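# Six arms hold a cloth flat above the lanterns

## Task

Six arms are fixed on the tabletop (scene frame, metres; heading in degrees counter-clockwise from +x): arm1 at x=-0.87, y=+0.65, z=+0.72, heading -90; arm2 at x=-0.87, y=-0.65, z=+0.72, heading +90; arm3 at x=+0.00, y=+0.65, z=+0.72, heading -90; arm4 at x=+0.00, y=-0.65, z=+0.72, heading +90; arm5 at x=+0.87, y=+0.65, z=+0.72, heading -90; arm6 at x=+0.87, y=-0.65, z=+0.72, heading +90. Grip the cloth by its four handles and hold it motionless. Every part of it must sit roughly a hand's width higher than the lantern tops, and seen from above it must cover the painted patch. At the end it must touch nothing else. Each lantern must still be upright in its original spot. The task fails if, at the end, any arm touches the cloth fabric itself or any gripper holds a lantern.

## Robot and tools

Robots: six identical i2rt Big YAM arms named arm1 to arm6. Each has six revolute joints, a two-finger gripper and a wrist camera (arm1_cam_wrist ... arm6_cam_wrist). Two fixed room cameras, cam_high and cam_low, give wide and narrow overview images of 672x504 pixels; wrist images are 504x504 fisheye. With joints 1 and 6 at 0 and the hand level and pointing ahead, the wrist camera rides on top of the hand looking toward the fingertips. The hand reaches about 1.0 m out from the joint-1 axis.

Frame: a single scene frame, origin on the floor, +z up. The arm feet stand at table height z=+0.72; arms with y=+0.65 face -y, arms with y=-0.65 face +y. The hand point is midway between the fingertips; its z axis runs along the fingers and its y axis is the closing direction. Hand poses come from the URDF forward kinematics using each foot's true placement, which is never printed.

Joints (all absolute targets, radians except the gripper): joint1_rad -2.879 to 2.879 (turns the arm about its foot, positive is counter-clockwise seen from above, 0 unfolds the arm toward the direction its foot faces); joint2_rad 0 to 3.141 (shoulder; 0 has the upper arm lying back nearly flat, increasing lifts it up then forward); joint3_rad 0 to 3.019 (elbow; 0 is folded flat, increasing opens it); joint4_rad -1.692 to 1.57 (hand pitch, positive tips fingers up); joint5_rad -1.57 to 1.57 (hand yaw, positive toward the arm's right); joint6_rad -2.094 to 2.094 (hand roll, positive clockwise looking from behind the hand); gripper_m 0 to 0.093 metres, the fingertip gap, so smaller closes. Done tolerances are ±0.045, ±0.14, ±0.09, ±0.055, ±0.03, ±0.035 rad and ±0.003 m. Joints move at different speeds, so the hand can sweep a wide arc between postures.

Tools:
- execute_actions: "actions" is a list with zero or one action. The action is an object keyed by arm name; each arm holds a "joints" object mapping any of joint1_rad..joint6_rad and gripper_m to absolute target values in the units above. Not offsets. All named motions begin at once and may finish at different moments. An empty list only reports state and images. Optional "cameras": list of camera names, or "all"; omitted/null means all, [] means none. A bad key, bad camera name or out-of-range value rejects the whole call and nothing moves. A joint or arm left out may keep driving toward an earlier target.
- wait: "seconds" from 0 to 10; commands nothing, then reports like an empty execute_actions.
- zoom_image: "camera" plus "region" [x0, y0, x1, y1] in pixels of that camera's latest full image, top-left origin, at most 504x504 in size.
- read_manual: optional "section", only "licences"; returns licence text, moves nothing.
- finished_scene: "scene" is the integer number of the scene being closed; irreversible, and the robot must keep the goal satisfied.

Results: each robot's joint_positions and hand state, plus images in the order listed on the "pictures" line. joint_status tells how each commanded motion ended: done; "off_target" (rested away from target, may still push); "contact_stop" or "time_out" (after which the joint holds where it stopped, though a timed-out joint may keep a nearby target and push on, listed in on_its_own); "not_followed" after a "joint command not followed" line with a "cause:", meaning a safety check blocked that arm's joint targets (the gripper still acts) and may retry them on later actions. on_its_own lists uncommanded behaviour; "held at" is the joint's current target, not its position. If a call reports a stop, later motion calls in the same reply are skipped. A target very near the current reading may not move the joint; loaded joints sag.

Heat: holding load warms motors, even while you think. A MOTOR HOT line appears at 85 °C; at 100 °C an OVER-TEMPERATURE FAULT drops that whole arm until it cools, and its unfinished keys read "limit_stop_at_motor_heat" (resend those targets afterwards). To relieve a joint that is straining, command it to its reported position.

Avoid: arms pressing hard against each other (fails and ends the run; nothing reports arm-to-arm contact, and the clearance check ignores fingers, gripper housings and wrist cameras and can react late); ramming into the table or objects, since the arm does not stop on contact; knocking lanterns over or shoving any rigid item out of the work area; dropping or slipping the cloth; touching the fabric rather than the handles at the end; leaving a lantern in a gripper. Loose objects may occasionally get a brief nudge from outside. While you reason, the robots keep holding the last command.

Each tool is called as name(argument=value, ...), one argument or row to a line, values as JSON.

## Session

execute_actions(
  actions=[],
)

Scene clock: 0.00 s.
Motor temperatures (°C, as the motors report them): arm1=[22 21 23 22 23 20] | arm2=[20 21 22 21 23 23] | arm3=[21 21 26 19 23 19] | arm4=[20 21 25 21 21 23] | arm5=[19 23 27 20 22 20] | arm6=[23 22 26 22 21 20]
arm1.joint_positions: joint1_rad=+0.008 joint2_rad=+0.423 joint3_rad=+1.474 joint4_rad=-1.528 joint5_rad=+0.016 joint6_rad=-0.009 gripper_m=+0.094
arm1.joint_status: not commanded
arm1.hand: x=-0.8757 y=+0.5372 z=+1.3608 quat_wxyz=(-0.356, -0.611, -0.597, +0.378) (m; scene frame)
arm2.joint_positions: joint1_rad=-0.008 joint2_rad=+0.442 joint3_rad=+1.473 joint4_rad=-1.527 joint5_rad=+0.005 joint6_rad=+0.001 gripper_m=+0.094
arm2.joint_status: not commanded
arm2.hand: x=-0.8710 y=-0.5242 z=+1.3351 quat_wxyz=(-0.358, +0.613, -0.604, -0.362) (m; scene frame)
arm3.joint_positions: joint1_rad=+0.001 joint2_rad=+0.449 joint3_rad=+1.475 joint4_rad=-1.547 joint5_rad=-0.017 joint6_rad=+0.017 gripper_m=+0.095
arm3.joint_status: not commanded
arm3.hand: x=+0.0109 y=+0.5330 z=+1.3529 quat_wxyz=(-0.364, -0.606, -0.615, +0.349) (m; scene frame)
arm4.joint_positions: joint1_rad=+0.003 joint2_rad=+0.439 joint3_rad=+1.478 joint4_rad=-1.550 joint5_rad=-0.013 joint6_rad=+0.001 gripper_m=+0.095
arm4.joint_status: not commanded
arm4.hand: x=-0.0136 y=-0.5369 z=+1.3518 quat_wxyz=(-0.353, +0.624, -0.594, -0.365) (m; scene frame)
arm5.joint_positions: joint1_rad=-0.005 joint2_rad=+0.446 joint3_rad=+1.482 joint4_rad=-1.550 joint5_rad=+0.016 joint6_rad=-0.005 gripper_m=+0.095
arm5.joint_status: not commanded
arm5.hand: x=+0.8625 y=+0.5269 z=+1.3476 quat_wxyz=(-0.357, -0.607, -0.617, +0.350) (m; scene frame)
arm6.joint_positions: joint1_rad=-0.002 joint2_rad=+0.451 joint3_rad=+1.467 joint4_rad=-1.536 joint5_rad=-0.013 joint6_rad=+0.002 gripper_m=+0.094
arm6.joint_status: not commanded
arm6.hand: x=+0.8715 y=-0.5230 z=+1.2879 quat_wxyz=(-0.347, +0.613, -0.611, -0.360) (m; scene frame)
pictures: arm1_cam_wrist, arm2_cam_wrist, arm3_cam_wrist, arm4_cam_wrist, arm5_cam_wrist, arm6_cam_wrist, cam_high, cam_low
Images, in order (width x height): arm1_cam_wrist 504x504, arm2_cam_wrist 504x504, arm3_cam_wrist 504x504, arm4_cam_wrist 504x504, arm5_cam_wrist 504x504, arm6_cam_wrist 504x504, cam_high 672x504, cam_low 672x504.

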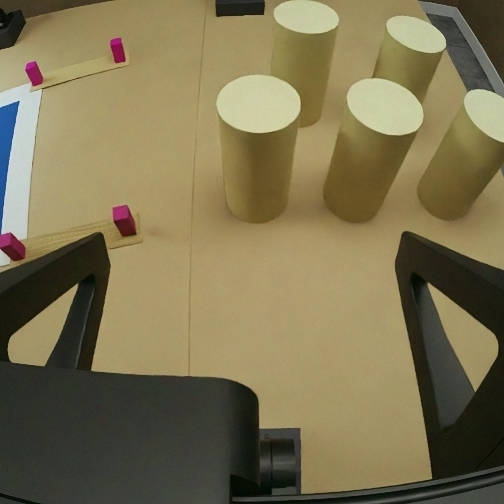

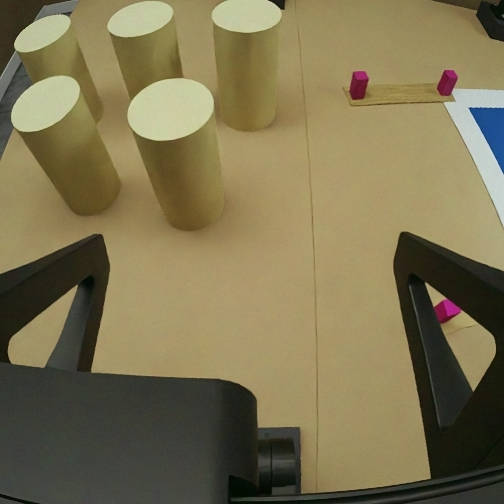

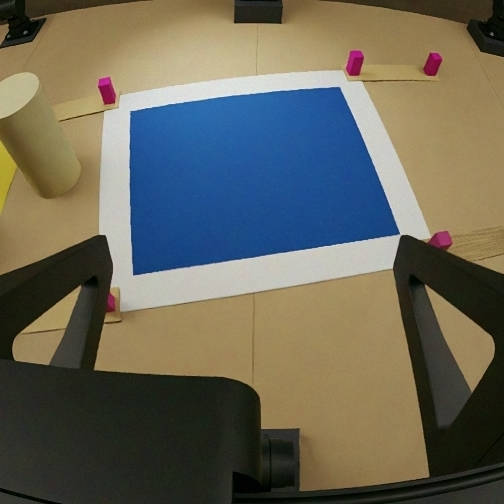

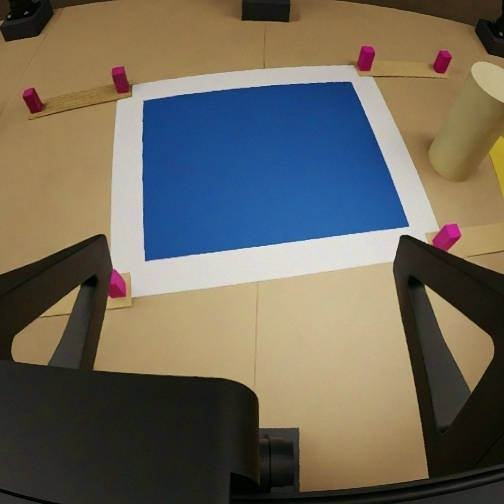

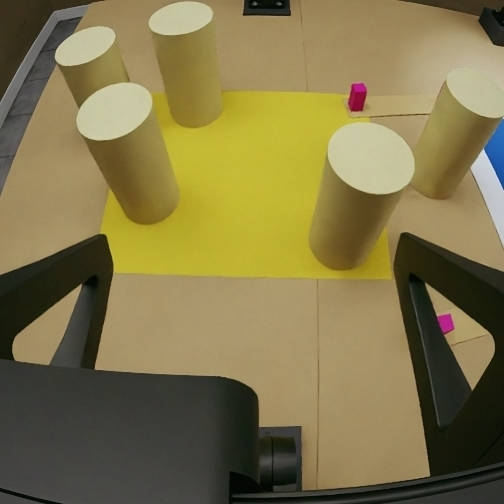

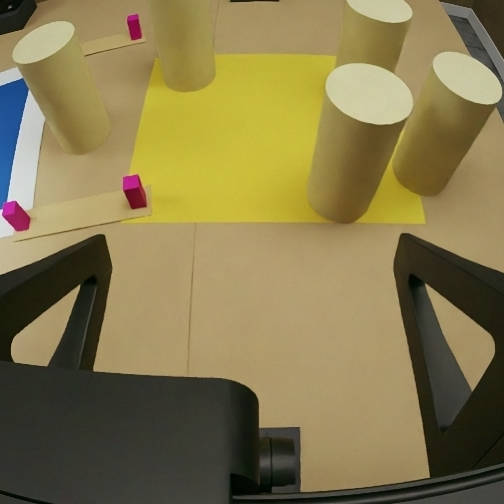

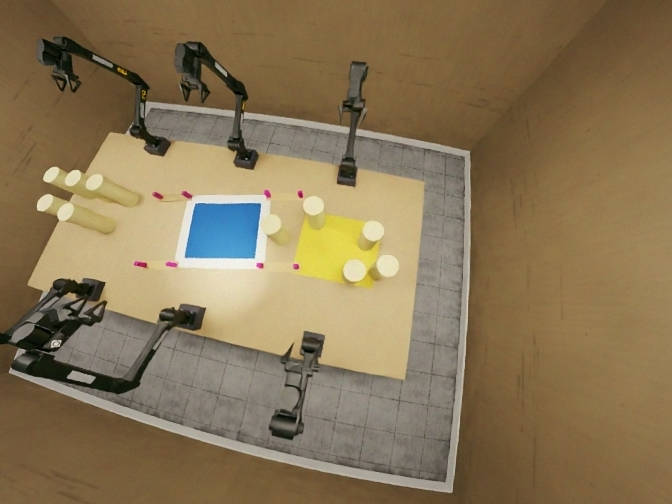

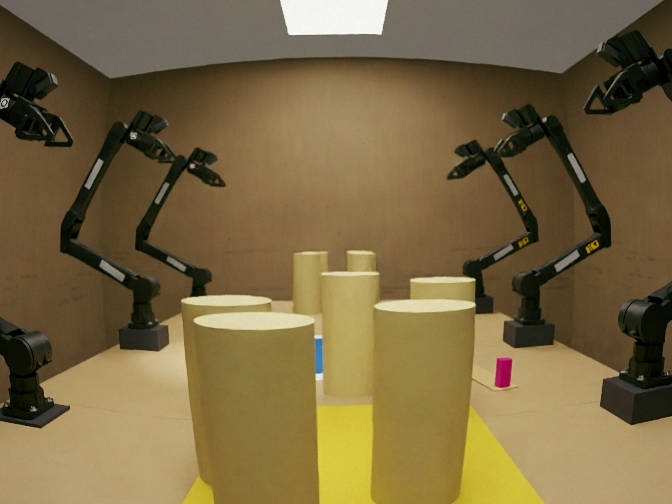

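execute_actions(
  actions=[
    {"arm3":{"joints":{"joint1_rad":-0.9,"joint5_rad":-0.447,"joint6_rad":-0.99,"joint2_rad":0.9}},"arm4":{"joints":{"joint1_rad":0.818,"joint5_rad":0.31,"joint6_rad":0.6,"joint2_rad":0.9}},"arm5":{"joints":{"joint1_rad":-1.25,"joint5_rad":-0.511,"joint6_rad":-1.35,"joint2_rad":0.9}},"arm6":{"joints":{"joint1_rad":0.95,"joint5_rad":0.362,"joint6_rad":0.725,"joint2_rad":0.9}}},
  ],
  cameras=[],
)

execute_actions(
  actions=[
    {"arm3":{"joints":{"joint2_rad":1.796,"joint3_rad":1.24,"joint4_rad":-0.71}},"arm4":{"joints":{"joint2_rad":1.421,"joint3_rad":0.755,"joint4_rad":-0.455}},"arm5":{"joints":{"joint2_rad":2.054,"joint3_rad":1.68,"joint4_rad":-1.05}},"arm6":{"joints":{"joint2_rad":1.876,"joint3_rad":1.535,"joint4_rad":-0.82}}},
  ],
  cameras=["arm3_cam_wrist","arm4_cam_wrist","arm5_cam_wrist","arm6_cam_wrist"],
)

Scene clock: 29.83 s.
Motor temperatures (°C, as the motors report them): arm1=[22 21 25 22 23 20] | arm2=[20 21 24 21 23 23] | arm3=[21 21 28 19 23 19] | arm4=[20 21 27 21 21 23] | arm5=[19 23 29 21 22 20] | arm6=[23 22 28 22 21 20]
arm1.joint_positions: joint1_rad=+0.008 joint2_rad=+0.423 joint3_rad=+1.474 joint4_rad=-1.528 joint5_rad=+0.016 joint6_rad=-0.009 gripper_m=+0.094
arm1.joint_status: not commanded
arm1.hand: x=-0.8757 y=+0.5372 z=+1.3608 quat_wxyz=(-0.356, -0.611, -0.597, +0.378) (m; scene frame)
arm2.joint_positions: joint1_rad=-0.008 joint2_rad=+0.442 joint3_rad=+1.473 joint4_rad=-1.527 joint5_rad=+0.005 joint6_rad=+0.001 gripper_m=+0.094
arm2.joint_status: not commanded
arm2.hand: x=-0.8710 y=-0.5242 z=+1.3351 quat_wxyz=(-0.358, +0.613, -0.604, -0.362) (m; scene frame)
arm3.joint_positions: joint1_rad=-0.889 joint2_rad=+0.894 joint3_rad=+1.475 joint4_rad=-1.547 joint5_rad=-0.445 joint6_rad=-0.975 gripper_m=+0.095
arm3.joint_status: all done
arm3.hand: x=-0.1679 y=+0.4134 z=+1.2849 quat_wxyz=(-0.166, -0.574, -0.734, +0.323) (m; scene frame)
arm4.joint_positions: joint1_rad=+0.815 joint2_rad=+0.894 joint3_rad=+1.479 joint4_rad=-1.550 joint5_rad=+0.307 joint6_rad=+0.584 gripper_m=+0.095
arm4.joint_status: all done
arm4.hand: x=-0.1903 y=-0.4203 z=+1.2718 quat_wxyz=(-0.172, +0.723, -0.608, -0.280) (m; scene frame)
arm5.joint_positions: joint1_rad=-1.241 joint2_rad=+0.904 joint3_rad=+1.482 joint4_rad=-1.550 joint5_rad=-0.509 joint6_rad=-1.335 gripper_m=+0.095
arm5.joint_status: all done
arm5.hand: x=+0.6245 y=+0.4657 z=+1.2746 quat_wxyz=(-0.082, -0.558, -0.745, +0.358) (m; scene frame)
arm6.joint_positions: joint1_rad=+0.943 joint2_rad=+0.902 joint3_rad=+1.467 joint4_rad=-1.536 joint5_rad=+0.358 joint6_rad=+0.716 gripper_m=+0.094
arm6.joint_status: all done
arm6.hand: x=+0.6685 y=-0.4265 z=+1.2100 quat_wxyz=(-0.154, +0.703, -0.626, -0.300) (m; scene frame)
pictures: none
No camera images: the call's "cameras" was empty. Leave "cameras" out to get every camera's image.

Scene clock: 31.70 s.
Motor temperatures (°C, as the motors report them): arm1=[22 21 25 22 23 20] | arm2=[20 21 24 21 23 23] | arm3=[21 22 28 19 23 19] | arm4=[20 21 27 21 21 23] | arm5=[20 23 30 21 22 20] | arm6=[23 22 28 22 21 20]
arm1.joint_positions: joint1_rad=+0.008 joint2_rad=+0.423 joint3_rad=+1.474 joint4_rad=-1.528 joint5_rad=+0.016 joint6_rad=-0.009 gripper_m=+0.094
arm1.joint_status: not commanded
arm1.hand: x=-0.8757 y=+0.5372 z=+1.3608 quat_wxyz=(-0.356, -0.611, -0.597, +0.378) (m; scene frame)
arm2.joint_positions: joint1_rad=-0.008 joint2_rad=+0.442 joint3_rad=+1.473 joint4_rad=-1.527 joint5_rad=+0.005 joint6_rad=+0.001 gripper_m=+0.094
arm2.joint_status: not commanded
arm2.hand: x=-0.8710 y=-0.5242 z=+1.3351 quat_wxyz=(-0.358, +0.613, -0.604, -0.362) (m; scene frame)
arm3.joint_positions: joint1_rad=-0.889 joint2_rad=+1.801 joint3_rad=+1.234 joint4_rad=-0.730 joint5_rad=-0.447 joint6_rad=-0.976 gripper_m=+0.095
arm3.joint_status: all done
arm3.hand: x=-0.3811 y=+0.2361 z=+0.8576 quat_wxyz=(-0.197, -0.624, -0.737, +0.169) (m; scene frame)
arm4.joint_positions: joint1_rad=+0.815 joint2_rad=+1.425 joint3_rad=+0.756 joint4_rad=-0.477 joint5_rad=+0.308 joint6_rad=+0.584 gripper_m=+0.095
arm4.joint_status: all done
arm4.hand: x=-0.2893 y=-0.3250 z=+0.8485 quat_wxyz=(-0.170, +0.748, -0.612, -0.194) (m; scene frame)
arm5.joint_positions: joint1_rad=-1.241 joint2_rad=+2.057 joint3_rad=+1.661 joint4_rad=-1.062 joint5_rad=-0.511 joint6_rad=-1.337 gripper_m=+0.095
arm5.joint_status: all done
arm5.hand: x=+0.3043 y=+0.3449 z=+0.8389 quat_wxyz=(-0.200, -0.629, -0.735, +0.158) (m; scene frame)
arm6.joint_positions: joint1_rad=+0.943 joint2_rad=+1.889 joint3_rad=+1.502 joint4_rad=-0.836 joint5_rad=+0.360 joint6_rad=+0.716 gripper_m=+0.094
arm6.joint_status: all done
arm6.hand: x=+0.3881 y=-0.2269 z=+0.8347 quat_wxyz=(-0.165, +0.740, -0.627, -0.179) (m; scene frame)
pictures: arm3_cam_wrist, arm4_cam_wrist, arm5_cam_wrist, arm6_cam_wrist
Images, in order (width x height): arm3_cam_wrist 504x504, arm4_cam_wrist 504x504, arm5_cam_wrist 504x504, arm6_cam_wrist 504x504.

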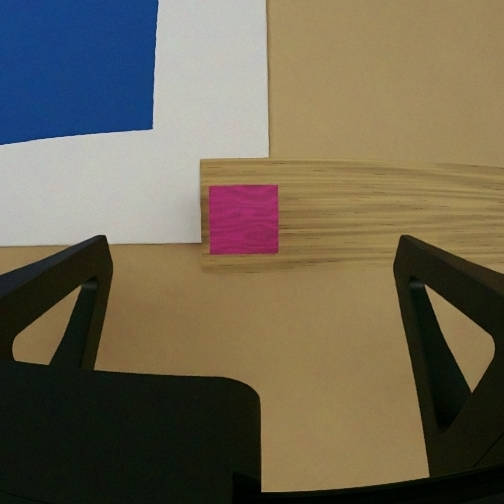

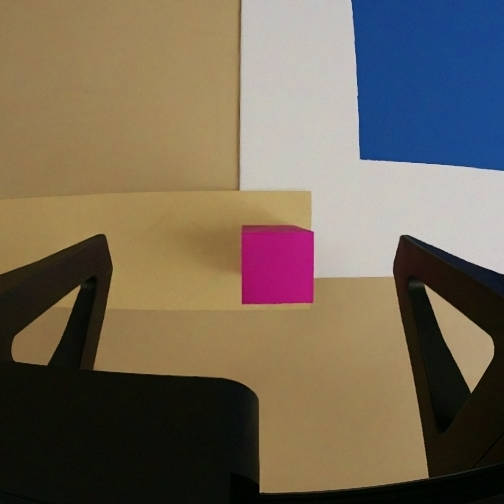

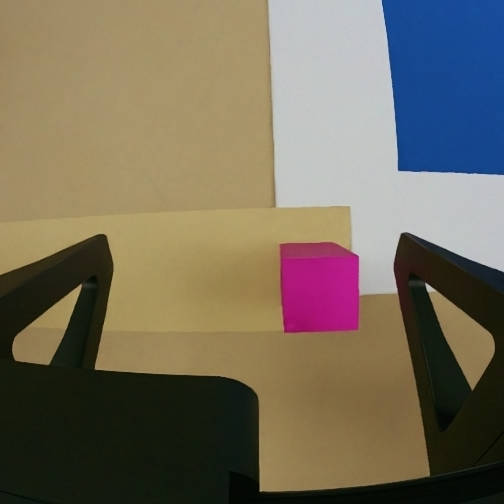

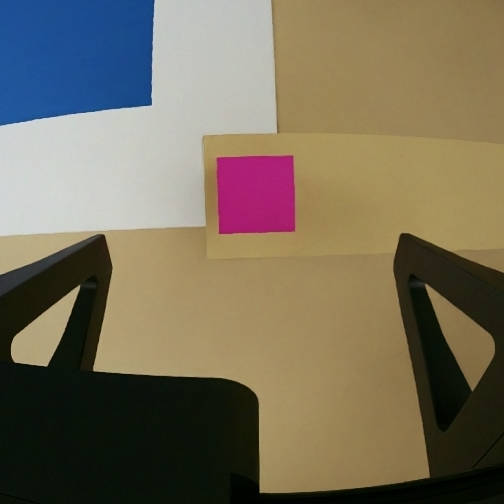

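execute_actions(
  actions=[
    {"arm3":{"joints":{"joint1_rad":-0.868,"joint2_rad":1.95,"joint3_rad":1.172,"joint4_rad":-0.485}},"arm4":{"joints":{"joint2_rad":1.612,"joint3_rad":0.632,"joint4_rad":-0.14}},"arm5":{"joints":{"joint1_rad":-1.29,"joint6_rad":-1.42,"joint2_rad":2.195,"joint3_rad":1.71,"joint4_rad":-0.93}},"arm6":{"joints":{"joint1_rad":0.918,"joint2_rad":1.99,"joint3_rad":1.485,"joint4_rad":-0.64}}},
  ],
  cameras=["arm3_cam_wrist","arm4_cam_wrist","arm5_cam_wrist","arm6_cam_wrist"],
)

Scene clock: 49.60 s.
Motor temperatures (°C, as the motors report them): arm1=[22 21 26 22 23 20] | arm2=[20 21 24 21 23 23] | arm3=[21 23 29 19 23 19] | arm4=[20 22 27 21 21 23] | arm5=[20 25 31 20 22 20] | arm6=[23 24 30 22 21 20]
arm1.joint_positions: joint1_rad=+0.008 joint2_rad=+0.423 joint3_rad=+1.474 joint4_rad=-1.528 joint5_rad=+0.016 joint6_rad=-0.009 gripper_m=+0.094
arm1.joint_status: not commanded
arm1.hand: x=-0.8757 y=+0.5372 z=+1.3608 quat_wxyz=(-0.356, -0.611, -0.597, +0.378) (m; scene frame)
arm2.joint_positions: joint1_rad=-0.008 joint2_rad=+0.442 joint3_rad=+1.473 joint4_rad=-1.527 joint5_rad=+0.005 joint6_rad=+0.001 gripper_m=+0.094
arm2.joint_status: not commanded
arm2.hand: x=-0.8710 y=-0.5242 z=+1.3351 quat_wxyz=(-0.358, +0.613, -0.604, -0.362) (m; scene frame)
arm3.joint_positions: joint1_rad=-0.883 joint2_rad=+1.964 joint3_rad=+1.161 joint4_rad=-0.504 joint5_rad=-0.447 joint6_rad=-0.976 gripper_m=+0.095
arm3.joint_status: all done
arm3.hand: x=-0.3770 y=+0.2356 z=+0.7581 quat_wxyz=(-0.198, -0.623, -0.739, +0.164) (m; scene frame)
arm4.joint_positions: joint1_rad=+0.815 joint2_rad=+1.618 joint3_rad=+0.620 joint4_rad=-0.161 joint5_rad=+0.308 joint6_rad=+0.584 gripper_m=+0.095
arm4.joint_status: all done
arm4.hand: x=-0.2715 y=-0.3391 z=+0.7539 quat_wxyz=(-0.170, +0.749, -0.612, -0.187) (m; scene frame)
arm5.joint_positions: joint1_rad=-1.289 joint2_rad=+2.196 joint3_rad=+1.677 joint4_rad=-0.944 joint5_rad=-0.511 joint6_rad=-1.406 gripper_m=+0.095
arm5.joint_status: all done
arm5.hand: x=+0.2741 y=+0.3676 z=+0.7610 quat_wxyz=(-0.191, -0.621, -0.741, +0.168) (m; scene frame)
arm6.joint_positions: joint1_rad=+0.926 joint2_rad=+1.993 joint3_rad=+1.482 joint4_rad=-0.657 joint5_rad=+0.360 joint6_rad=+0.716 gripper_m=+0.094
arm6.joint_status: all done
arm6.hand: x=+0.3746 y=-0.2035 z=+0.7761 quat_wxyz=(-0.165, +0.727, -0.634, -0.205) (m; scene frame)
pictures: arm3_cam_wrist, arm4_cam_wrist, arm5_cam_wrist, arm6_cam_wrist
Images, in order (width x height): arm3_cam_wrist 504x504, arm4_cam_wrist 504x504, arm5_cam_wrist 504x504, arm6_cam_wrist 504x504.

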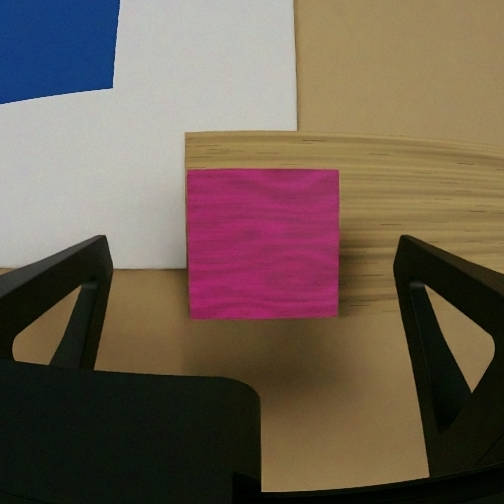

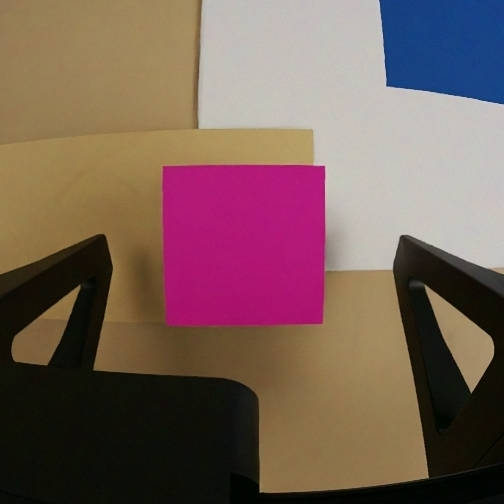

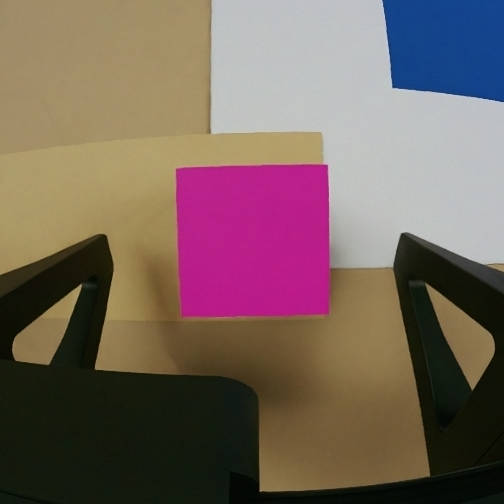

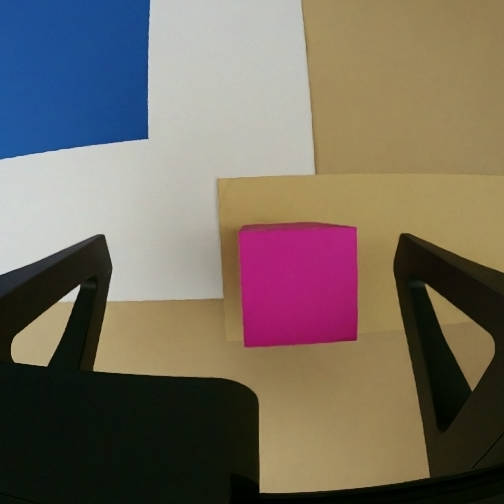

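execute_actions(
  actions=[
    {"arm3":{"joints":{"joint1_rad":-0.85}},"arm4":{"joints":{"joint1_rad":0.78}},"arm5":{"joints":{"joint1_rad":-1.265}},"arm6":{"joints":{"joint3_rad":1.45,"joint2_rad":2.01}}},
  ],
  cameras=[],
)

execute_actions(
  actions=[
    {"arm3":{"joints":{"gripper_m":0.02}},"arm4":{"joints":{"gripper_m":0.02}},"arm5":{"joints":{"gripper_m":0.02}},"arm6":{"joints":{"gripper_m":0.02}}},
  ],
  cameras=["arm3_cam_wrist","arm4_cam_wrist","arm5_cam_wrist","arm6_cam_wrist"],
)

Scene clock: 60.33 s.
Motor temperatures (°C, as the motors report them): arm1=[22 21 26 22 23 20] | arm2=[20 21 25 21 23 23] | arm3=[21 23 29 19 23 19] | arm4=[20 22 27 21 21 23] | arm5=[20 26 31 20 22 20] | arm6=[23 24 29 22 21 20]
arm1.joint_positions: joint1_rad=+0.008 joint2_rad=+0.423 joint3_rad=+1.474 joint4_rad=-1.528 joint5_rad=+0.016 joint6_rad=-0.009 gripper_m=+0.094
arm1.joint_status: not commanded
arm1.hand: x=-0.8757 y=+0.5372 z=+1.3608 quat_wxyz=(-0.356, -0.611, -0.597, +0.378) (m; scene frame)
arm2.joint_positions: joint1_rad=-0.008 joint2_rad=+0.442 joint3_rad=+1.473 joint4_rad=-1.527 joint5_rad=+0.005 joint6_rad=+0.001 gripper_m=+0.094
arm2.joint_status: not commanded
arm2.hand: x=-0.8710 y=-0.5242 z=+1.3351 quat_wxyz=(-0.358, +0.613, -0.604, -0.362) (m; scene frame)
arm3.joint_positions: joint1_rad=-0.861 joint2_rad=+1.964 joint3_rad=+1.161 joint4_rad=-0.504 joint5_rad=-0.447 joint6_rad=-0.976 gripper_m=+0.095
arm3.joint_status: all done
arm3.hand: x=-0.3675 y=+0.2273 z=+0.7580 quat_wxyz=(-0.200, -0.615, -0.746, +0.162) (m; scene frame)
arm4.joint_positions: joint1_rad=+0.782 joint2_rad=+1.618 joint3_rad=+0.620 joint4_rad=-0.161 joint5_rad=+0.308 joint6_rad=+0.584 gripper_m=+0.095
arm4.joint_status: all done
arm4.hand: x=-0.2613 y=-0.3304 z=+0.7540 quat_wxyz=(-0.173, +0.739, -0.624, -0.184) (m; scene frame)
arm5.joint_positions: joint1_rad=-1.275 joint2_rad=+2.196 joint3_rad=+1.677 joint4_rad=-0.944 joint5_rad=-0.511 joint6_rad=-1.406 gripper_m=+0.095
arm5.joint_status: all done
arm5.hand: x=+0.2782 y=+0.3593 z=+0.7610 quat_wxyz=(-0.192, -0.616, -0.745, +0.167) (m; scene frame)
arm6.joint_positions: joint1_rad=+0.926 joint2_rad=+1.994 joint3_rad=+1.453 joint4_rad=-0.654 joint5_rad=+0.360 joint6_rad=+0.716 gripper_m=+0.094
arm6.joint_status: all done
arm6.hand: x=+0.3836 y=-0.2104 z=+0.7633 quat_wxyz=(-0.166, +0.731, -0.634, -0.191) (m; scene frame)
pictures: none
No camera images: the call's "cameras" was empty. Leave "cameras" out to get every camera's image.

Scene clock: 61.07 s.
Motor temperatures (°C, as the motors report them): arm1=[22 21 26 22 23 20] | arm2=[20 21 25 21 23 23] | arm3=[21 23 29 19 23 19] | arm4=[20 22 27 21 21 23] | arm5=[20 26 31 20 22 20] | arm6=[23 24 29 22 21 20]
arm1.joint_positions: joint1_rad=+0.008 joint2_rad=+0.423 joint3_rad=+1.474 joint4_rad=-1.528 joint5_rad=+0.016 joint6_rad=-0.009 gripper_m=+0.094
arm1.joint_status: not commanded
arm1.hand: x=-0.8757 y=+0.5372 z=+1.3608 quat_wxyz=(-0.356, -0.611, -0.597, +0.378) (m; scene frame)
arm2.joint_positions: joint1_rad=-0.008 joint2_rad=+0.442 joint3_rad=+1.473 joint4_rad=-1.527 joint5_rad=+0.005 joint6_rad=+0.001 gripper_m=+0.094
arm2.joint_status: not commanded
arm2.hand: x=-0.8710 y=-0.5242 z=+1.3351 quat_wxyz=(-0.358, +0.613, -0.604, -0.362) (m; scene frame)
arm3.joint_positions: joint1_rad=-0.861 joint2_rad=+1.964 joint3_rad=+1.161 joint4_rad=-0.500 joint5_rad=-0.445 joint6_rad=-0.978 gripper_m=+0.029
arm3.joint_status: gripper_m off_target (ended at +0.029, target +0.020)
arm3.hand: x=-0.3685 y=+0.2268 z=+0.7582 quat_wxyz=(-0.198, -0.613, -0.747, +0.164) (m; scene frame)
arm4.joint_positions: joint1_rad=+0.782 joint2_rad=+1.618 joint3_rad=+0.620 joint4_rad=-0.156 joint5_rad=+0.303 joint6_rad=+0.586 gripper_m=+0.030
arm4.joint_status: gripper_m off_target (ended at +0.030, target +0.020)
arm4.hand: x=-0.2628 y=-0.3302 z=+0.7542 quat_wxyz=(-0.171, +0.739, -0.624, -0.187) (m; scene frame)
arm5.joint_positions: joint1_rad=-1.275 joint2_rad=+2.196 joint3_rad=+1.677 joint4_rad=-0.944 joint5_rad=-0.510 joint6_rad=-1.412 gripper_m=+0.029
arm5.joint_status: gripper_m off_target (ended at +0.029, target +0.020)
arm5.hand: x=+0.2782 y=+0.3593 z=+0.7610 quat_wxyz=(-0.191, -0.614, -0.747, +0.167) (m; scene frame)
arm6.joint_positions: joint1_rad=+0.923 joint2_rad=+1.994 joint3_rad=+1.452 joint4_rad=-0.654 joint5_rad=+0.365 joint6_rad=+0.723 gripper_m=+0.029
arm6.joint_status: gripper_m off_target (ended at +0.029, target +0.020)
arm6.hand: x=+0.3859 y=-0.2086 z=+0.7631 quat_wxyz=(-0.168, +0.727, -0.637, -0.191) (m; scene frame)
pictures: arm3_cam_wrist, arm4_cam_wrist, arm5_cam_wrist, arm6_cam_wrist
Images, in order (width x height): arm3_cam_wrist 504x504, arm4_cam_wrist 504x504, arm5_cam_wrist 504x504, arm6_cam_wrist 504x504.

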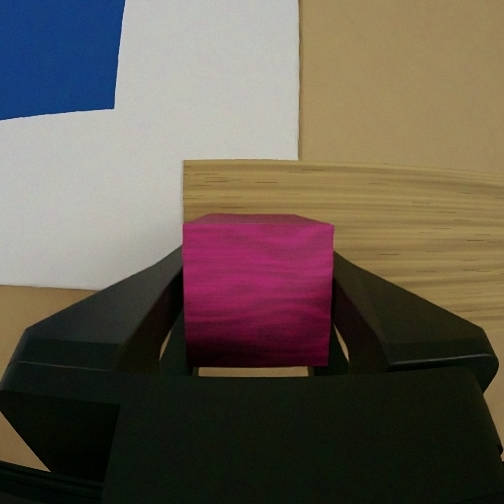

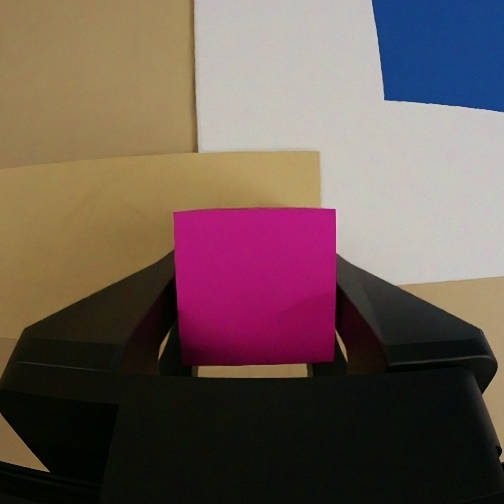

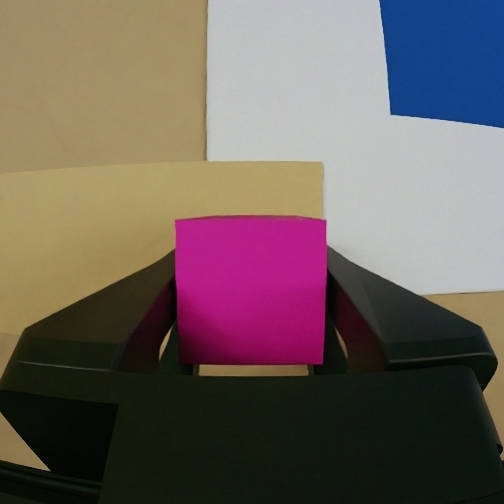

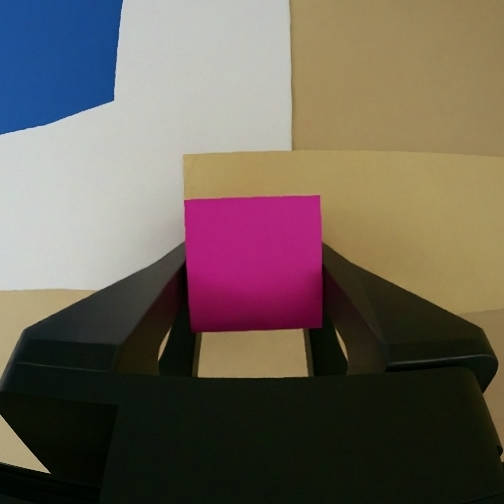

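execute_actions(
  actions=[
    {"arm3":{"joints":{"joint2_rad":1.69,"joint3_rad":1.35,"joint4_rad":-0.92}},"arm4":{"joints":{"joint2_rad":1.253,"joint3_rad":0.86,"joint4_rad":-0.727}},"arm5":{"joints":{"joint2_rad":2.044,"joint3_rad":1.89,"joint4_rad":-1.28}},"arm6":{"joints":{"joint2_rad":1.828,"joint3_rad":1.7,"joint4_rad":-1.03}}},
  ],
  cameras=[],
)

execute_actions(
  actions=[
    {"arm3":{"joints":{"joint2_rad":1.655,"joint3_rad":1.96,"joint4_rad":-1.55}},"arm4":{"joints":{"joint2_rad":1.195,"joint3_rad":1.47,"joint4_rad":-1.385}},"arm5":{"joints":{"joint2_rad":1.97,"joint3_rad":2.41,"joint4_rad":-1.69}},"arm6":{"joints":{"joint2_rad":1.875,"joint3_rad":2.41,"joint4_rad":-1.67}}},
  ],
  cameras=["cam_high","cam_low"],
)

Scene clock: 97.33 s.
Motor temperatures (°C, as the motors report them): arm1=[22 21 26 22 23 20] | arm2=[20 21 25 21 23 23] | arm3=[21 24 29 19 23 19] | arm4=[20 22 27 21 22 23] | arm5=[20 27 32 20 22 20] | arm6=[23 24 29 22 21 20]
arm1.joint_positions: joint1_rad=+0.008 joint2_rad=+0.423 joint3_rad=+1.474 joint4_rad=-1.528 joint5_rad=+0.016 joint6_rad=-0.009 gripper_m=+0.094
arm1.joint_status: not commanded
arm1.hand: x=-0.8757 y=+0.5372 z=+1.3608 quat_wxyz=(-0.356, -0.611, -0.597, +0.378) (m; scene frame)
arm2.joint_positions: joint1_rad=-0.008 joint2_rad=+0.442 joint3_rad=+1.473 joint4_rad=-1.527 joint5_rad=+0.005 joint6_rad=+0.001 gripper_m=+0.094
arm2.joint_status: not commanded
arm2.hand: x=-0.8710 y=-0.5242 z=+1.3351 quat_wxyz=(-0.358, +0.613, -0.604, -0.362) (m; scene frame)
arm3.joint_positions: joint1_rad=-0.852 joint2_rad=+1.702 joint3_rad=+1.318 joint4_rad=-0.913 joint5_rad=-0.452 joint6_rad=-0.978 gripper_m=+0.029
arm3.joint_status: all done
arm3.hand: x=-0.3612 y=+0.2252 z=+0.9333 quat_wxyz=(-0.202, -0.609, -0.749, +0.166) (m; scene frame)
arm4.joint_positions: joint1_rad=+0.778 joint2_rad=+1.253 joint3_rad=+0.838 joint4_rad=-0.715 joint5_rad=+0.316 joint6_rad=+0.586 gripper_m=+0.030
arm4.joint_status: all done
arm4.hand: x=-0.2683 y=-0.3230 z=+0.9305 quat_wxyz=(-0.178, +0.733, -0.626, -0.198) (m; scene frame)
arm5.joint_positions: joint1_rad=-1.271 joint2_rad=+2.028 joint3_rad=+1.864 joint4_rad=-1.260 joint5_rad=-0.511 joint6_rad=-1.417 gripper_m=+0.029
arm5.joint_status: all done
arm5.hand: x=+0.2723 y=+0.3534 z=+0.9316 quat_wxyz=(-0.182, -0.606, -0.753, +0.183) (m; scene frame)
arm6.joint_positions: joint1_rad=+0.923 joint2_rad=+1.826 joint3_rad=+1.666 joint4_rad=-1.011 joint5_rad=+0.354 joint6_rad=+0.726 gripper_m=+0.029
arm6.joint_status: all done
arm6.hand: x=+0.3863 y=-0.2099 z=+0.9330 quat_wxyz=(-0.162, +0.724, -0.638, -0.204) (m; scene frame)
pictures: none
No camera images: the call's "cameras" was empty. Leave "cameras" out to get every camera's image.

Scene clock: 98.87 s.
Motor temperatures (°C, as the motors report them): arm1=[22 21 26 22 23 20] | arm2=[20 21 25 21 23 23] | arm3=[21 24 30 19 23 19] | arm4=[20 22 28 21 21 23] | arm5=[20 27 33 20 22 20] | arm6=[23 24 29 22 21 20]
arm1.joint_positions: joint1_rad=+0.008 joint2_rad=+0.423 joint3_rad=+1.474 joint4_rad=-1.528 joint5_rad=+0.016 joint6_rad=-0.009 gripper_m=+0.094
arm1.joint_status: not commanded
arm1.hand: x=-0.8757 y=+0.5372 z=+1.3608 quat_wxyz=(-0.356, -0.611, -0.597, +0.378) (m; scene frame)
arm2.joint_positions: joint1_rad=-0.008 joint2_rad=+0.442 joint3_rad=+1.473 joint4_rad=-1.527 joint5_rad=+0.005 joint6_rad=+0.001 gripper_m=+0.094
arm2.joint_status: not commanded
arm2.hand: x=-0.8710 y=-0.5242 z=+1.3351 quat_wxyz=(-0.358, +0.613, -0.604, -0.362) (m; scene frame)
arm3.joint_positions: joint1_rad=-0.849 joint2_rad=+1.657 joint3_rad=+1.904 joint4_rad=-1.543 joint5_rad=-0.454 joint6_rad=-0.978 gripper_m=+0.029
arm3.joint_status: all done
arm3.hand: x=-0.3568 y=+0.2257 z=+1.1749 quat_wxyz=(-0.203, -0.607, -0.750, +0.166) (m; scene frame)
arm4.joint_positions: joint1_rad=+0.777 joint2_rad=+1.191 joint3_rad=+1.420 joint4_rad=-1.374 joint5_rad=+0.317 joint6_rad=+0.586 gripper_m=+0.030
arm4.joint_status: all done
arm4.hand: x=-0.2679 y=-0.3268 z=+1.1656 quat_wxyz=(-0.178, +0.734, -0.626, -0.191) (m; scene frame)
arm5.joint_positions: joint1_rad=-1.268 joint2_rad=+1.966 joint3_rad=+2.369 joint4_rad=-1.672 joint5_rad=-0.511 joint6_rad=-1.420 gripper_m=+0.029
arm5.joint_status: all done
arm5.hand: x=+0.2805 y=+0.3538 z=+1.1649 quat_wxyz=(-0.142, -0.584, -0.761, +0.246) (m; scene frame)
arm6.joint_positions: joint1_rad=+0.923 joint2_rad=+1.892 joint3_rad=+2.356 joint4_rad=-1.645 joint5_rad=+0.354 joint6_rad=+0.727 gripper_m=+0.029
arm6.joint_status: all done
arm6.hand: x=+0.3997 y=-0.2183 z=+1.1528 quat_wxyz=(-0.162, +0.725, -0.639, -0.199) (m; scene frame)
pictures: cam_high, cam_low
Images, in order (width x height): cam_high 672x504, cam_low 672x504.

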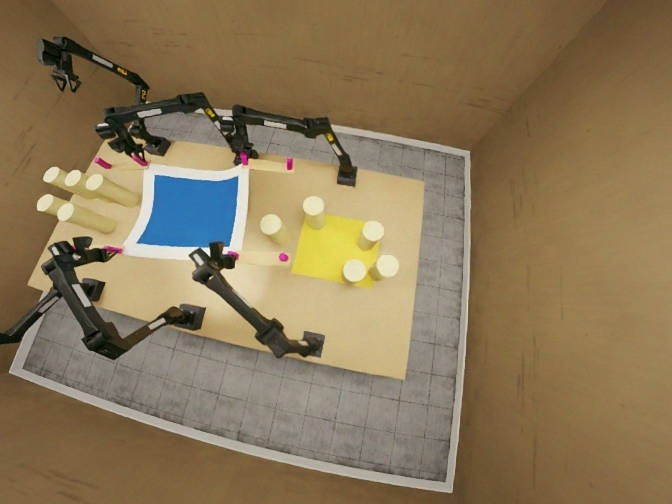

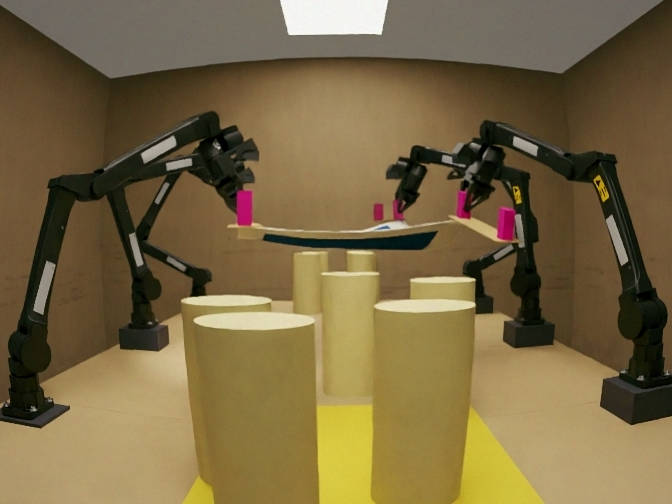

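Clear. Reuse waypoints.

execute_actions(
  actions=[
    {"arm3":{"joints":{"joint1_rad":-0.64,"joint2_rad":1.194,"joint3_rad":1.5,"joint4_rad":-1.43,"joint5_rad":-0.29,"joint6_rad":-0.55}},"arm4":{"joints":{"joint1_rad":0.58,"joint2_rad":1.22,"joint3_rad":1.57,"joint4_rad":-1.43,"joint5_rad":0.28,"joint6_rad":0.52}},"arm5":{"joints":{"joint1_rad":-1.013,"joint2_rad":1.585,"joint3_rad":1.92,"joint4_rad":-1.563,"joint5_rad":-0.43,"joint6_rad":-0.915}},"arm6":{"joints":{"joint1_rad":0.955,"joint2_rad":1.67,"joint3_rad":2.18,"joint4_rad":-1.69,"joint5_rad":0.41,"joint6_rad":0.9}}},
  ],
  cameras=[],
)

execute_actions(
  actions=[
    {"arm3":{"joints":{"joint1_rad":0,"joint2_rad":1.01,"joint3_rad":1.36,"joint4_rad":-1.388,"joint5_rad":0,"joint6_rad":0}},"arm4":{"joints":{"joint1_rad":0,"joint2_rad":1.04,"joint3_rad":1.39,"joint4_rad":-1.388,"joint5_rad":0,"joint6_rad":0}},"arm5":{"joints":{"joint1_rad":-0.67,"joint2_rad":1.18,"joint3_rad":1.5,"joint4_rad":-1.43,"joint5_rad":-0.3,"joint6_rad":-0.57}},"arm6":{"joints":{"joint1_rad":0.61,"joint2_rad":1.26,"joint3_rad":1.72,"joint4_rad":-1.586,"joint5_rad":0.29,"joint6_rad":0.54}}},
  ],
  cameras=[],
)

execute_actions(
  actions=[
    {"arm3":{"joints":{"joint1_rad":0.63,"joint2_rad":1.18,"joint3_rad":1.55,"joint4_rad":-1.43,"joint5_rad":0.29,"joint6_rad":0.55}},"arm4":{"joints":{"joint1_rad":-0.61,"joint2_rad":1.22,"joint3_rad":1.56,"joint4_rad":-1.43,"joint5_rad":-0.29,"joint6_rad":-0.54}},"arm5":{"joints":{"joint1_rad":-0.03,"joint2_rad":0.99,"joint3_rad":1.36,"joint4_rad":-1.388,"joint5_rad":0,"joint6_rad":0}},"arm6":{"joints":{"joint1_rad":0,"joint2_rad":1.088,"joint3_rad":1.59,"joint4_rad":-1.55,"joint5_rad":0,"joint6_rad":0}}},
  ],
  cameras=[],
)

execute_actions(
  actions=[
    {"arm3":{"joints":{"joint1_rad":0.97,"joint2_rad":1.58,"joint3_rad":1.95,"joint4_rad":-1.563,"joint5_rad":0.42,"joint6_rad":0.9}},"arm4":{"joints":{"joint1_rad":-0.95,"joint2_rad":1.62,"joint3_rad":1.98,"joint4_rad":-1.57,"joint5_rad":-0.42,"joint6_rad":-0.89}},"arm5":{"joints":{"joint1_rad":0.61,"joint2_rad":1.17,"joint3_rad":1.56,"joint4_rad":-1.43,"joint5_rad":0.3,"joint6_rad":0.57}},"arm6":{"joints":{"joint1_rad":-0.61,"joint2_rad":1.25,"joint3_rad":1.8,"joint4_rad":-1.586,"joint5_rad":-0.29,"joint6_rad":-0.54}}},
  ],
  cameras=["cam_high","cam_low"],
)

Scene clock: 137.70 s.
Motor temperatures (°C, as the motors report them): arm1=[22 21 26 22 23 20] | arm2=[20 21 25 21 23 23] | arm3=[21 24 35 19 23 19] | arm4=[20 22 34 21 21 23] | arm5=[20 27 34 20 22 20] | arm6=[23 25 32 22 21 20]
arm1.joint_positions: joint1_rad=+0.008 joint2_rad=+0.423 joint3_rad=+1.474 joint4_rad=-1.528 joint5_rad=+0.016 joint6_rad=-0.009 gripper_m=+0.094
arm1.joint_status: not commanded
arm1.hand: x=-0.8757 y=+0.5372 z=+1.3608 quat_wxyz=(-0.356, -0.611, -0.597, +0.378) (m; scene frame)
arm2.joint_positions: joint1_rad=-0.008 joint2_rad=+0.442 joint3_rad=+1.473 joint4_rad=-1.527 joint5_rad=+0.005 joint6_rad=+0.001 gripper_m=+0.094
arm2.joint_status: not commanded
arm2.hand: x=-0.8710 y=-0.5242 z=+1.3351 quat_wxyz=(-0.358, +0.613, -0.604, -0.362) (m; scene frame)
arm3.joint_positions: joint1_rad=-0.622 joint2_rad=+1.203 joint3_rad=+1.490 joint4_rad=-1.454 joint5_rad=-0.297 joint6_rad=-0.558 gripper_m=+0.029
arm3.joint_status: all done
arm3.hand: x=-0.1886 y=+0.2891 z=+1.1938 quat_wxyz=(-0.180, -0.681, -0.689, +0.172) (m; scene frame)
arm4.joint_positions: joint1_rad=+0.567 joint2_rad=+1.224 joint3_rad=+1.512 joint4_rad=-1.416 joint5_rad=+0.288 joint6_rad=+0.526 gripper_m=+0.030
arm4.joint_status: all done
arm4.hand: x=-0.2049 y=-0.2728 z=+1.1911 quat_wxyz=(-0.191, +0.686, -0.679, -0.178) (m; scene frame)
arm5.joint_positions: joint1_rad=-1.010 joint2_rad=+1.584 joint3_rad=+1.918 joint4_rad=-1.567 joint5_rad=-0.424 joint6_rad=-0.940 gripper_m=+0.029
arm5.joint_status: all done
arm5.hand: x=+0.4630 y=+0.2903 z=+1.1934 quat_wxyz=(-0.178, -0.671, -0.694, +0.190) (m; scene frame)
arm6.joint_positions: joint1_rad=+0.955 joint2_rad=+1.679 joint3_rad=+2.181 joint4_rad=-1.677 joint5_rad=+0.403 joint6_rad=+0.899 gripper_m=+0.029
arm6.joint_status: all done
arm6.hand: x=+0.4579 y=-0.2747 z=+1.1995 quat_wxyz=(-0.164, +0.672, -0.688, -0.220) (m; scene frame)
pictures: none
No camera images: the call's "cameras" was empty. Leave "cameras" out to get every camera's image.

Scene clock: 139.23 s.
Motor temperatures (°C, as the motors report them): arm1=[22 21 26 22 23 20] | arm2=[20 21 25 21 23 23] | arm3=[21 24 34 19 23 19] | arm4=[20 22 34 21 21 23] | arm5=[20 27 34 20 22 20] | arm6=[23 25 32 22 21 20]
arm1.joint_positions: joint1_rad=+0.008 joint2_rad=+0.423 joint3_rad=+1.474 joint4_rad=-1.528 joint5_rad=+0.016 joint6_rad=-0.009 gripper_m=+0.094
arm1.joint_status: not commanded
arm1.hand: x=-0.8757 y=+0.5372 z=+1.3608 quat_wxyz=(-0.356, -0.611, -0.597, +0.378) (m; scene frame)
arm2.joint_positions: joint1_rad=-0.008 joint2_rad=+0.442 joint3_rad=+1.473 joint4_rad=-1.527 joint5_rad=+0.005 joint6_rad=+0.001 gripper_m=+0.094
arm2.joint_status: not commanded
arm2.hand: x=-0.8710 y=-0.5242 z=+1.3351 quat_wxyz=(-0.358, +0.613, -0.604, -0.362) (m; scene frame)
arm3.joint_positions: joint1_rad=-0.004 joint2_rad=+1.017 joint3_rad=+1.352 joint4_rad=-1.397 joint5_rad=-0.009 joint6_rad=-0.007 gripper_m=+0.029
arm3.joint_status: all done
arm3.hand: x=+0.0091 y=+0.2921 z=+1.1936 quat_wxyz=(-0.180, -0.676, -0.691, +0.181) (m; scene frame)
arm4.joint_positions: joint1_rad=-0.007 joint2_rad=+1.047 joint3_rad=+1.388 joint4_rad=-1.399 joint5_rad=+0.017 joint6_rad=+0.007 gripper_m=+0.030
arm4.joint_status: all done
arm4.hand: x=-0.0117 y=-0.2805 z=+1.1972 quat_wxyz=(-0.189, +0.690, -0.677, -0.173) (m; scene frame)
arm5.joint_positions: joint1_rad=-0.671 joint2_rad=+1.179 joint3_rad=+1.499 joint4_rad=-1.429 joint5_rad=-0.292 joint6_rad=-0.596 gripper_m=+0.029
arm5.joint_status: all done
arm5.hand: x=+0.6606 y=+0.2888 z=+1.1927 quat_wxyz=(-0.179, -0.674, -0.691, +0.192) (m; scene frame)
arm6.joint_positions: joint1_rad=+0.610 joint2_rad=+1.268 joint3_rad=+1.718 joint4_rad=-1.583 joint5_rad=+0.277 joint6_rad=+0.561 gripper_m=+0.029
arm6.joint_status: all done
arm6.hand: x=+0.6702 y=-0.2787 z=+1.1910 quat_wxyz=(-0.171, +0.680, -0.688, -0.186) (m; scene frame)
pictures: none
No camera images: the call's "cameras" was empty. Leave "cameras" out to get every camera's image.

Scene clock: 140.80 s.
Motor temperatures (°C, as the motors report them): arm1=[22 21 26 22 23 20] | arm2=[20 21 25 21 23 23] | arm3=[21 23 35 19 23 19] | arm4=[20 22 34 21 21 23] | arm5=[20 27 34 20 22 20] | arm6=[23 24 32 22 21 20]
arm1.joint_positions: joint1_rad=+0.008 joint2_rad=+0.423 joint3_rad=+1.474 joint4_rad=-1.528 joint5_rad=+0.016 joint6_rad=-0.009 gripper_m=+0.094
arm1.joint_status: not commanded
arm1.hand: x=-0.8757 y=+0.5372 z=+1.3608 quat_wxyz=(-0.356, -0.611, -0.597, +0.378) (m; scene frame)
arm2.joint_positions: joint1_rad=-0.008 joint2_rad=+0.442 joint3_rad=+1.473 joint4_rad=-1.527 joint5_rad=+0.005 joint6_rad=+0.001 gripper_m=+0.094
arm2.joint_status: not commanded
arm2.hand: x=-0.8710 y=-0.5242 z=+1.3351 quat_wxyz=(-0.358, +0.613, -0.604, -0.362) (m; scene frame)
arm3.joint_positions: joint1_rad=+0.627 joint2_rad=+1.202 joint3_rad=+1.479 joint4_rad=-1.418 joint5_rad=+0.282 joint6_rad=+0.543 gripper_m=+0.029
arm3.joint_status: all done
arm3.hand: x=+0.2141 y=+0.2906 z=+1.1873 quat_wxyz=(-0.179, -0.671, -0.697, +0.182) (m; scene frame)
arm4.joint_positions: joint1_rad=-0.617 joint2_rad=+1.240 joint3_rad=+1.499 joint4_rad=-1.415 joint5_rad=-0.277 joint6_rad=-0.532 gripper_m=+0.030
arm4.joint_status: all done
arm4.hand: x=+0.1926 y=-0.2689 z=+1.1836 quat_wxyz=(-0.175, +0.688, -0.682, -0.174) (m; scene frame)
arm5.joint_positions: joint1_rad=-0.041 joint2_rad=+0.998 joint3_rad=+1.355 joint4_rad=-1.386 joint5_rad=+0.008 joint6_rad=-0.026 gripper_m=+0.029
arm5.joint_status: all done
arm5.hand: x=+0.8600 y=+0.2884 z=+1.1910 quat_wxyz=(-0.185, -0.678, -0.686, +0.187) (m; scene frame)
arm6.joint_positions: joint1_rad=+0.011 joint2_rad=+1.105 joint3_rad=+1.586 joint4_rad=-1.541 joint5_rad=-0.007 joint6_rad=+0.020 gripper_m=+0.029
arm6.joint_status: all done
arm6.hand: x=+0.8667 y=-0.2776 z=+1.1897 quat_wxyz=(-0.170, +0.682, -0.686, -0.185) (m; scene frame)
pictures: none
No camera images: the call's "cameras" was empty. Leave "cameras" out to get every camera's image.

Scene clock: 142.37 s.
Motor temperatures (°C, as the motors report them): arm1=[22 21 26 22 23 20] | arm2=[20 21 25 21 23 23] | arm3=[21 23 35 19 23 19] | arm4=[20 22 34 21 21 23] | arm5=[20 27 34 20 22 20] | arm6=[23 24 32 22 21 20]
arm1.joint_positions: joint1_rad=+0.008 joint2_rad=+0.423 joint3_rad=+1.474 joint4_rad=-1.528 joint5_rad=+0.016 joint6_rad=-0.009 gripper_m=+0.094
arm1.joint_status: not commanded
arm1.hand: x=-0.8757 y=+0.5372 z=+1.3608 quat_wxyz=(-0.356, -0.611, -0.597, +0.378) (m; scene frame)
arm2.joint_positions: joint1_rad=-0.008 joint2_rad=+0.442 joint3_rad=+1.473 joint4_rad=-1.527 joint5_rad=+0.005 joint6_rad=+0.001 gripper_m=+0.094
arm2.joint_status: not commanded
arm2.hand: x=-0.8710 y=-0.5242 z=+1.3351 quat_wxyz=(-0.358, +0.613, -0.604, -0.362) (m; scene frame)
arm3.joint_positions: joint1_rad=+0.980 joint2_rad=+1.601 joint3_rad=+1.886 joint4_rad=-1.542 joint5_rad=+0.414 joint6_rad=+0.893 gripper_m=+0.029
arm3.joint_status: all done
arm3.hand: x=+0.4178 y=+0.3001 z=+1.1839 quat_wxyz=(-0.181, -0.671, -0.695, +0.183) (m; scene frame)
arm4.joint_positions: joint1_rad=-0.956 joint2_rad=+1.639 joint3_rad=+1.925 joint4_rad=-1.545 joint5_rad=-0.413 joint6_rad=-0.882 gripper_m=+0.030
arm4.joint_status: all done
arm4.hand: x=+0.3942 y=-0.2640 z=+1.1887 quat_wxyz=(-0.182, +0.693, -0.674, -0.180) (m; scene frame)
arm5.joint_positions: joint1_rad=+0.600 joint2_rad=+1.190 joint3_rad=+1.486 joint4_rad=-1.421 joint5_rad=+0.309 joint6_rad=+0.545 gripper_m=+0.029
arm5.joint_status: all done
arm5.hand: x=+1.0660 y=+0.2834 z=+1.1895 quat_wxyz=(-0.187, -0.678, -0.688, +0.182) (m; scene frame)
arm6.joint_positions: joint1_rad=-0.604 joint2_rad=+1.277 joint3_rad=+1.720 joint4_rad=-1.582 joint5_rad=-0.297 joint6_rad=-0.520 gripper_m=+0.029
arm6.joint_status: all done
arm6.hand: x=+1.0701 y=-0.2723 z=+1.1864 quat_wxyz=(-0.171, +0.678, -0.689, -0.189) (m; scene frame)
pictures: cam_high, cam_low
Images, in order (width x height): cam_high 672x504, cam_low 672x504.

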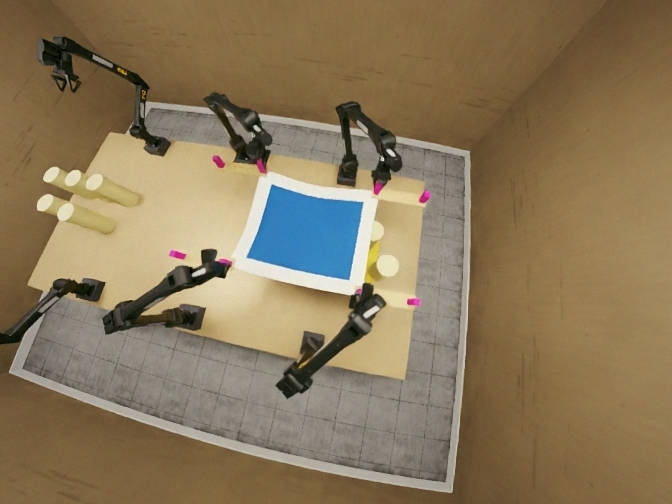

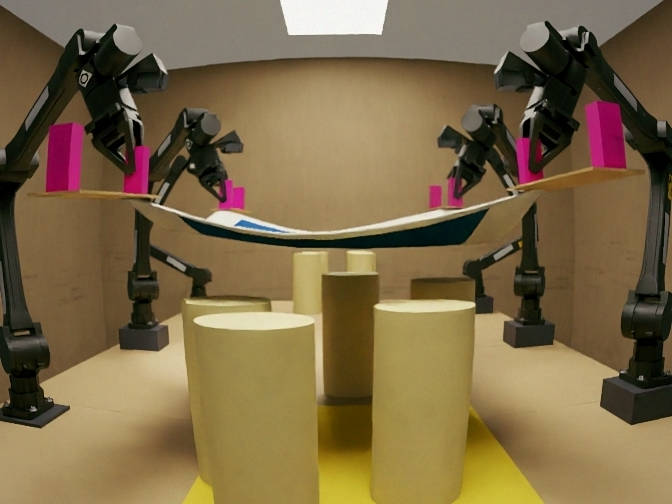

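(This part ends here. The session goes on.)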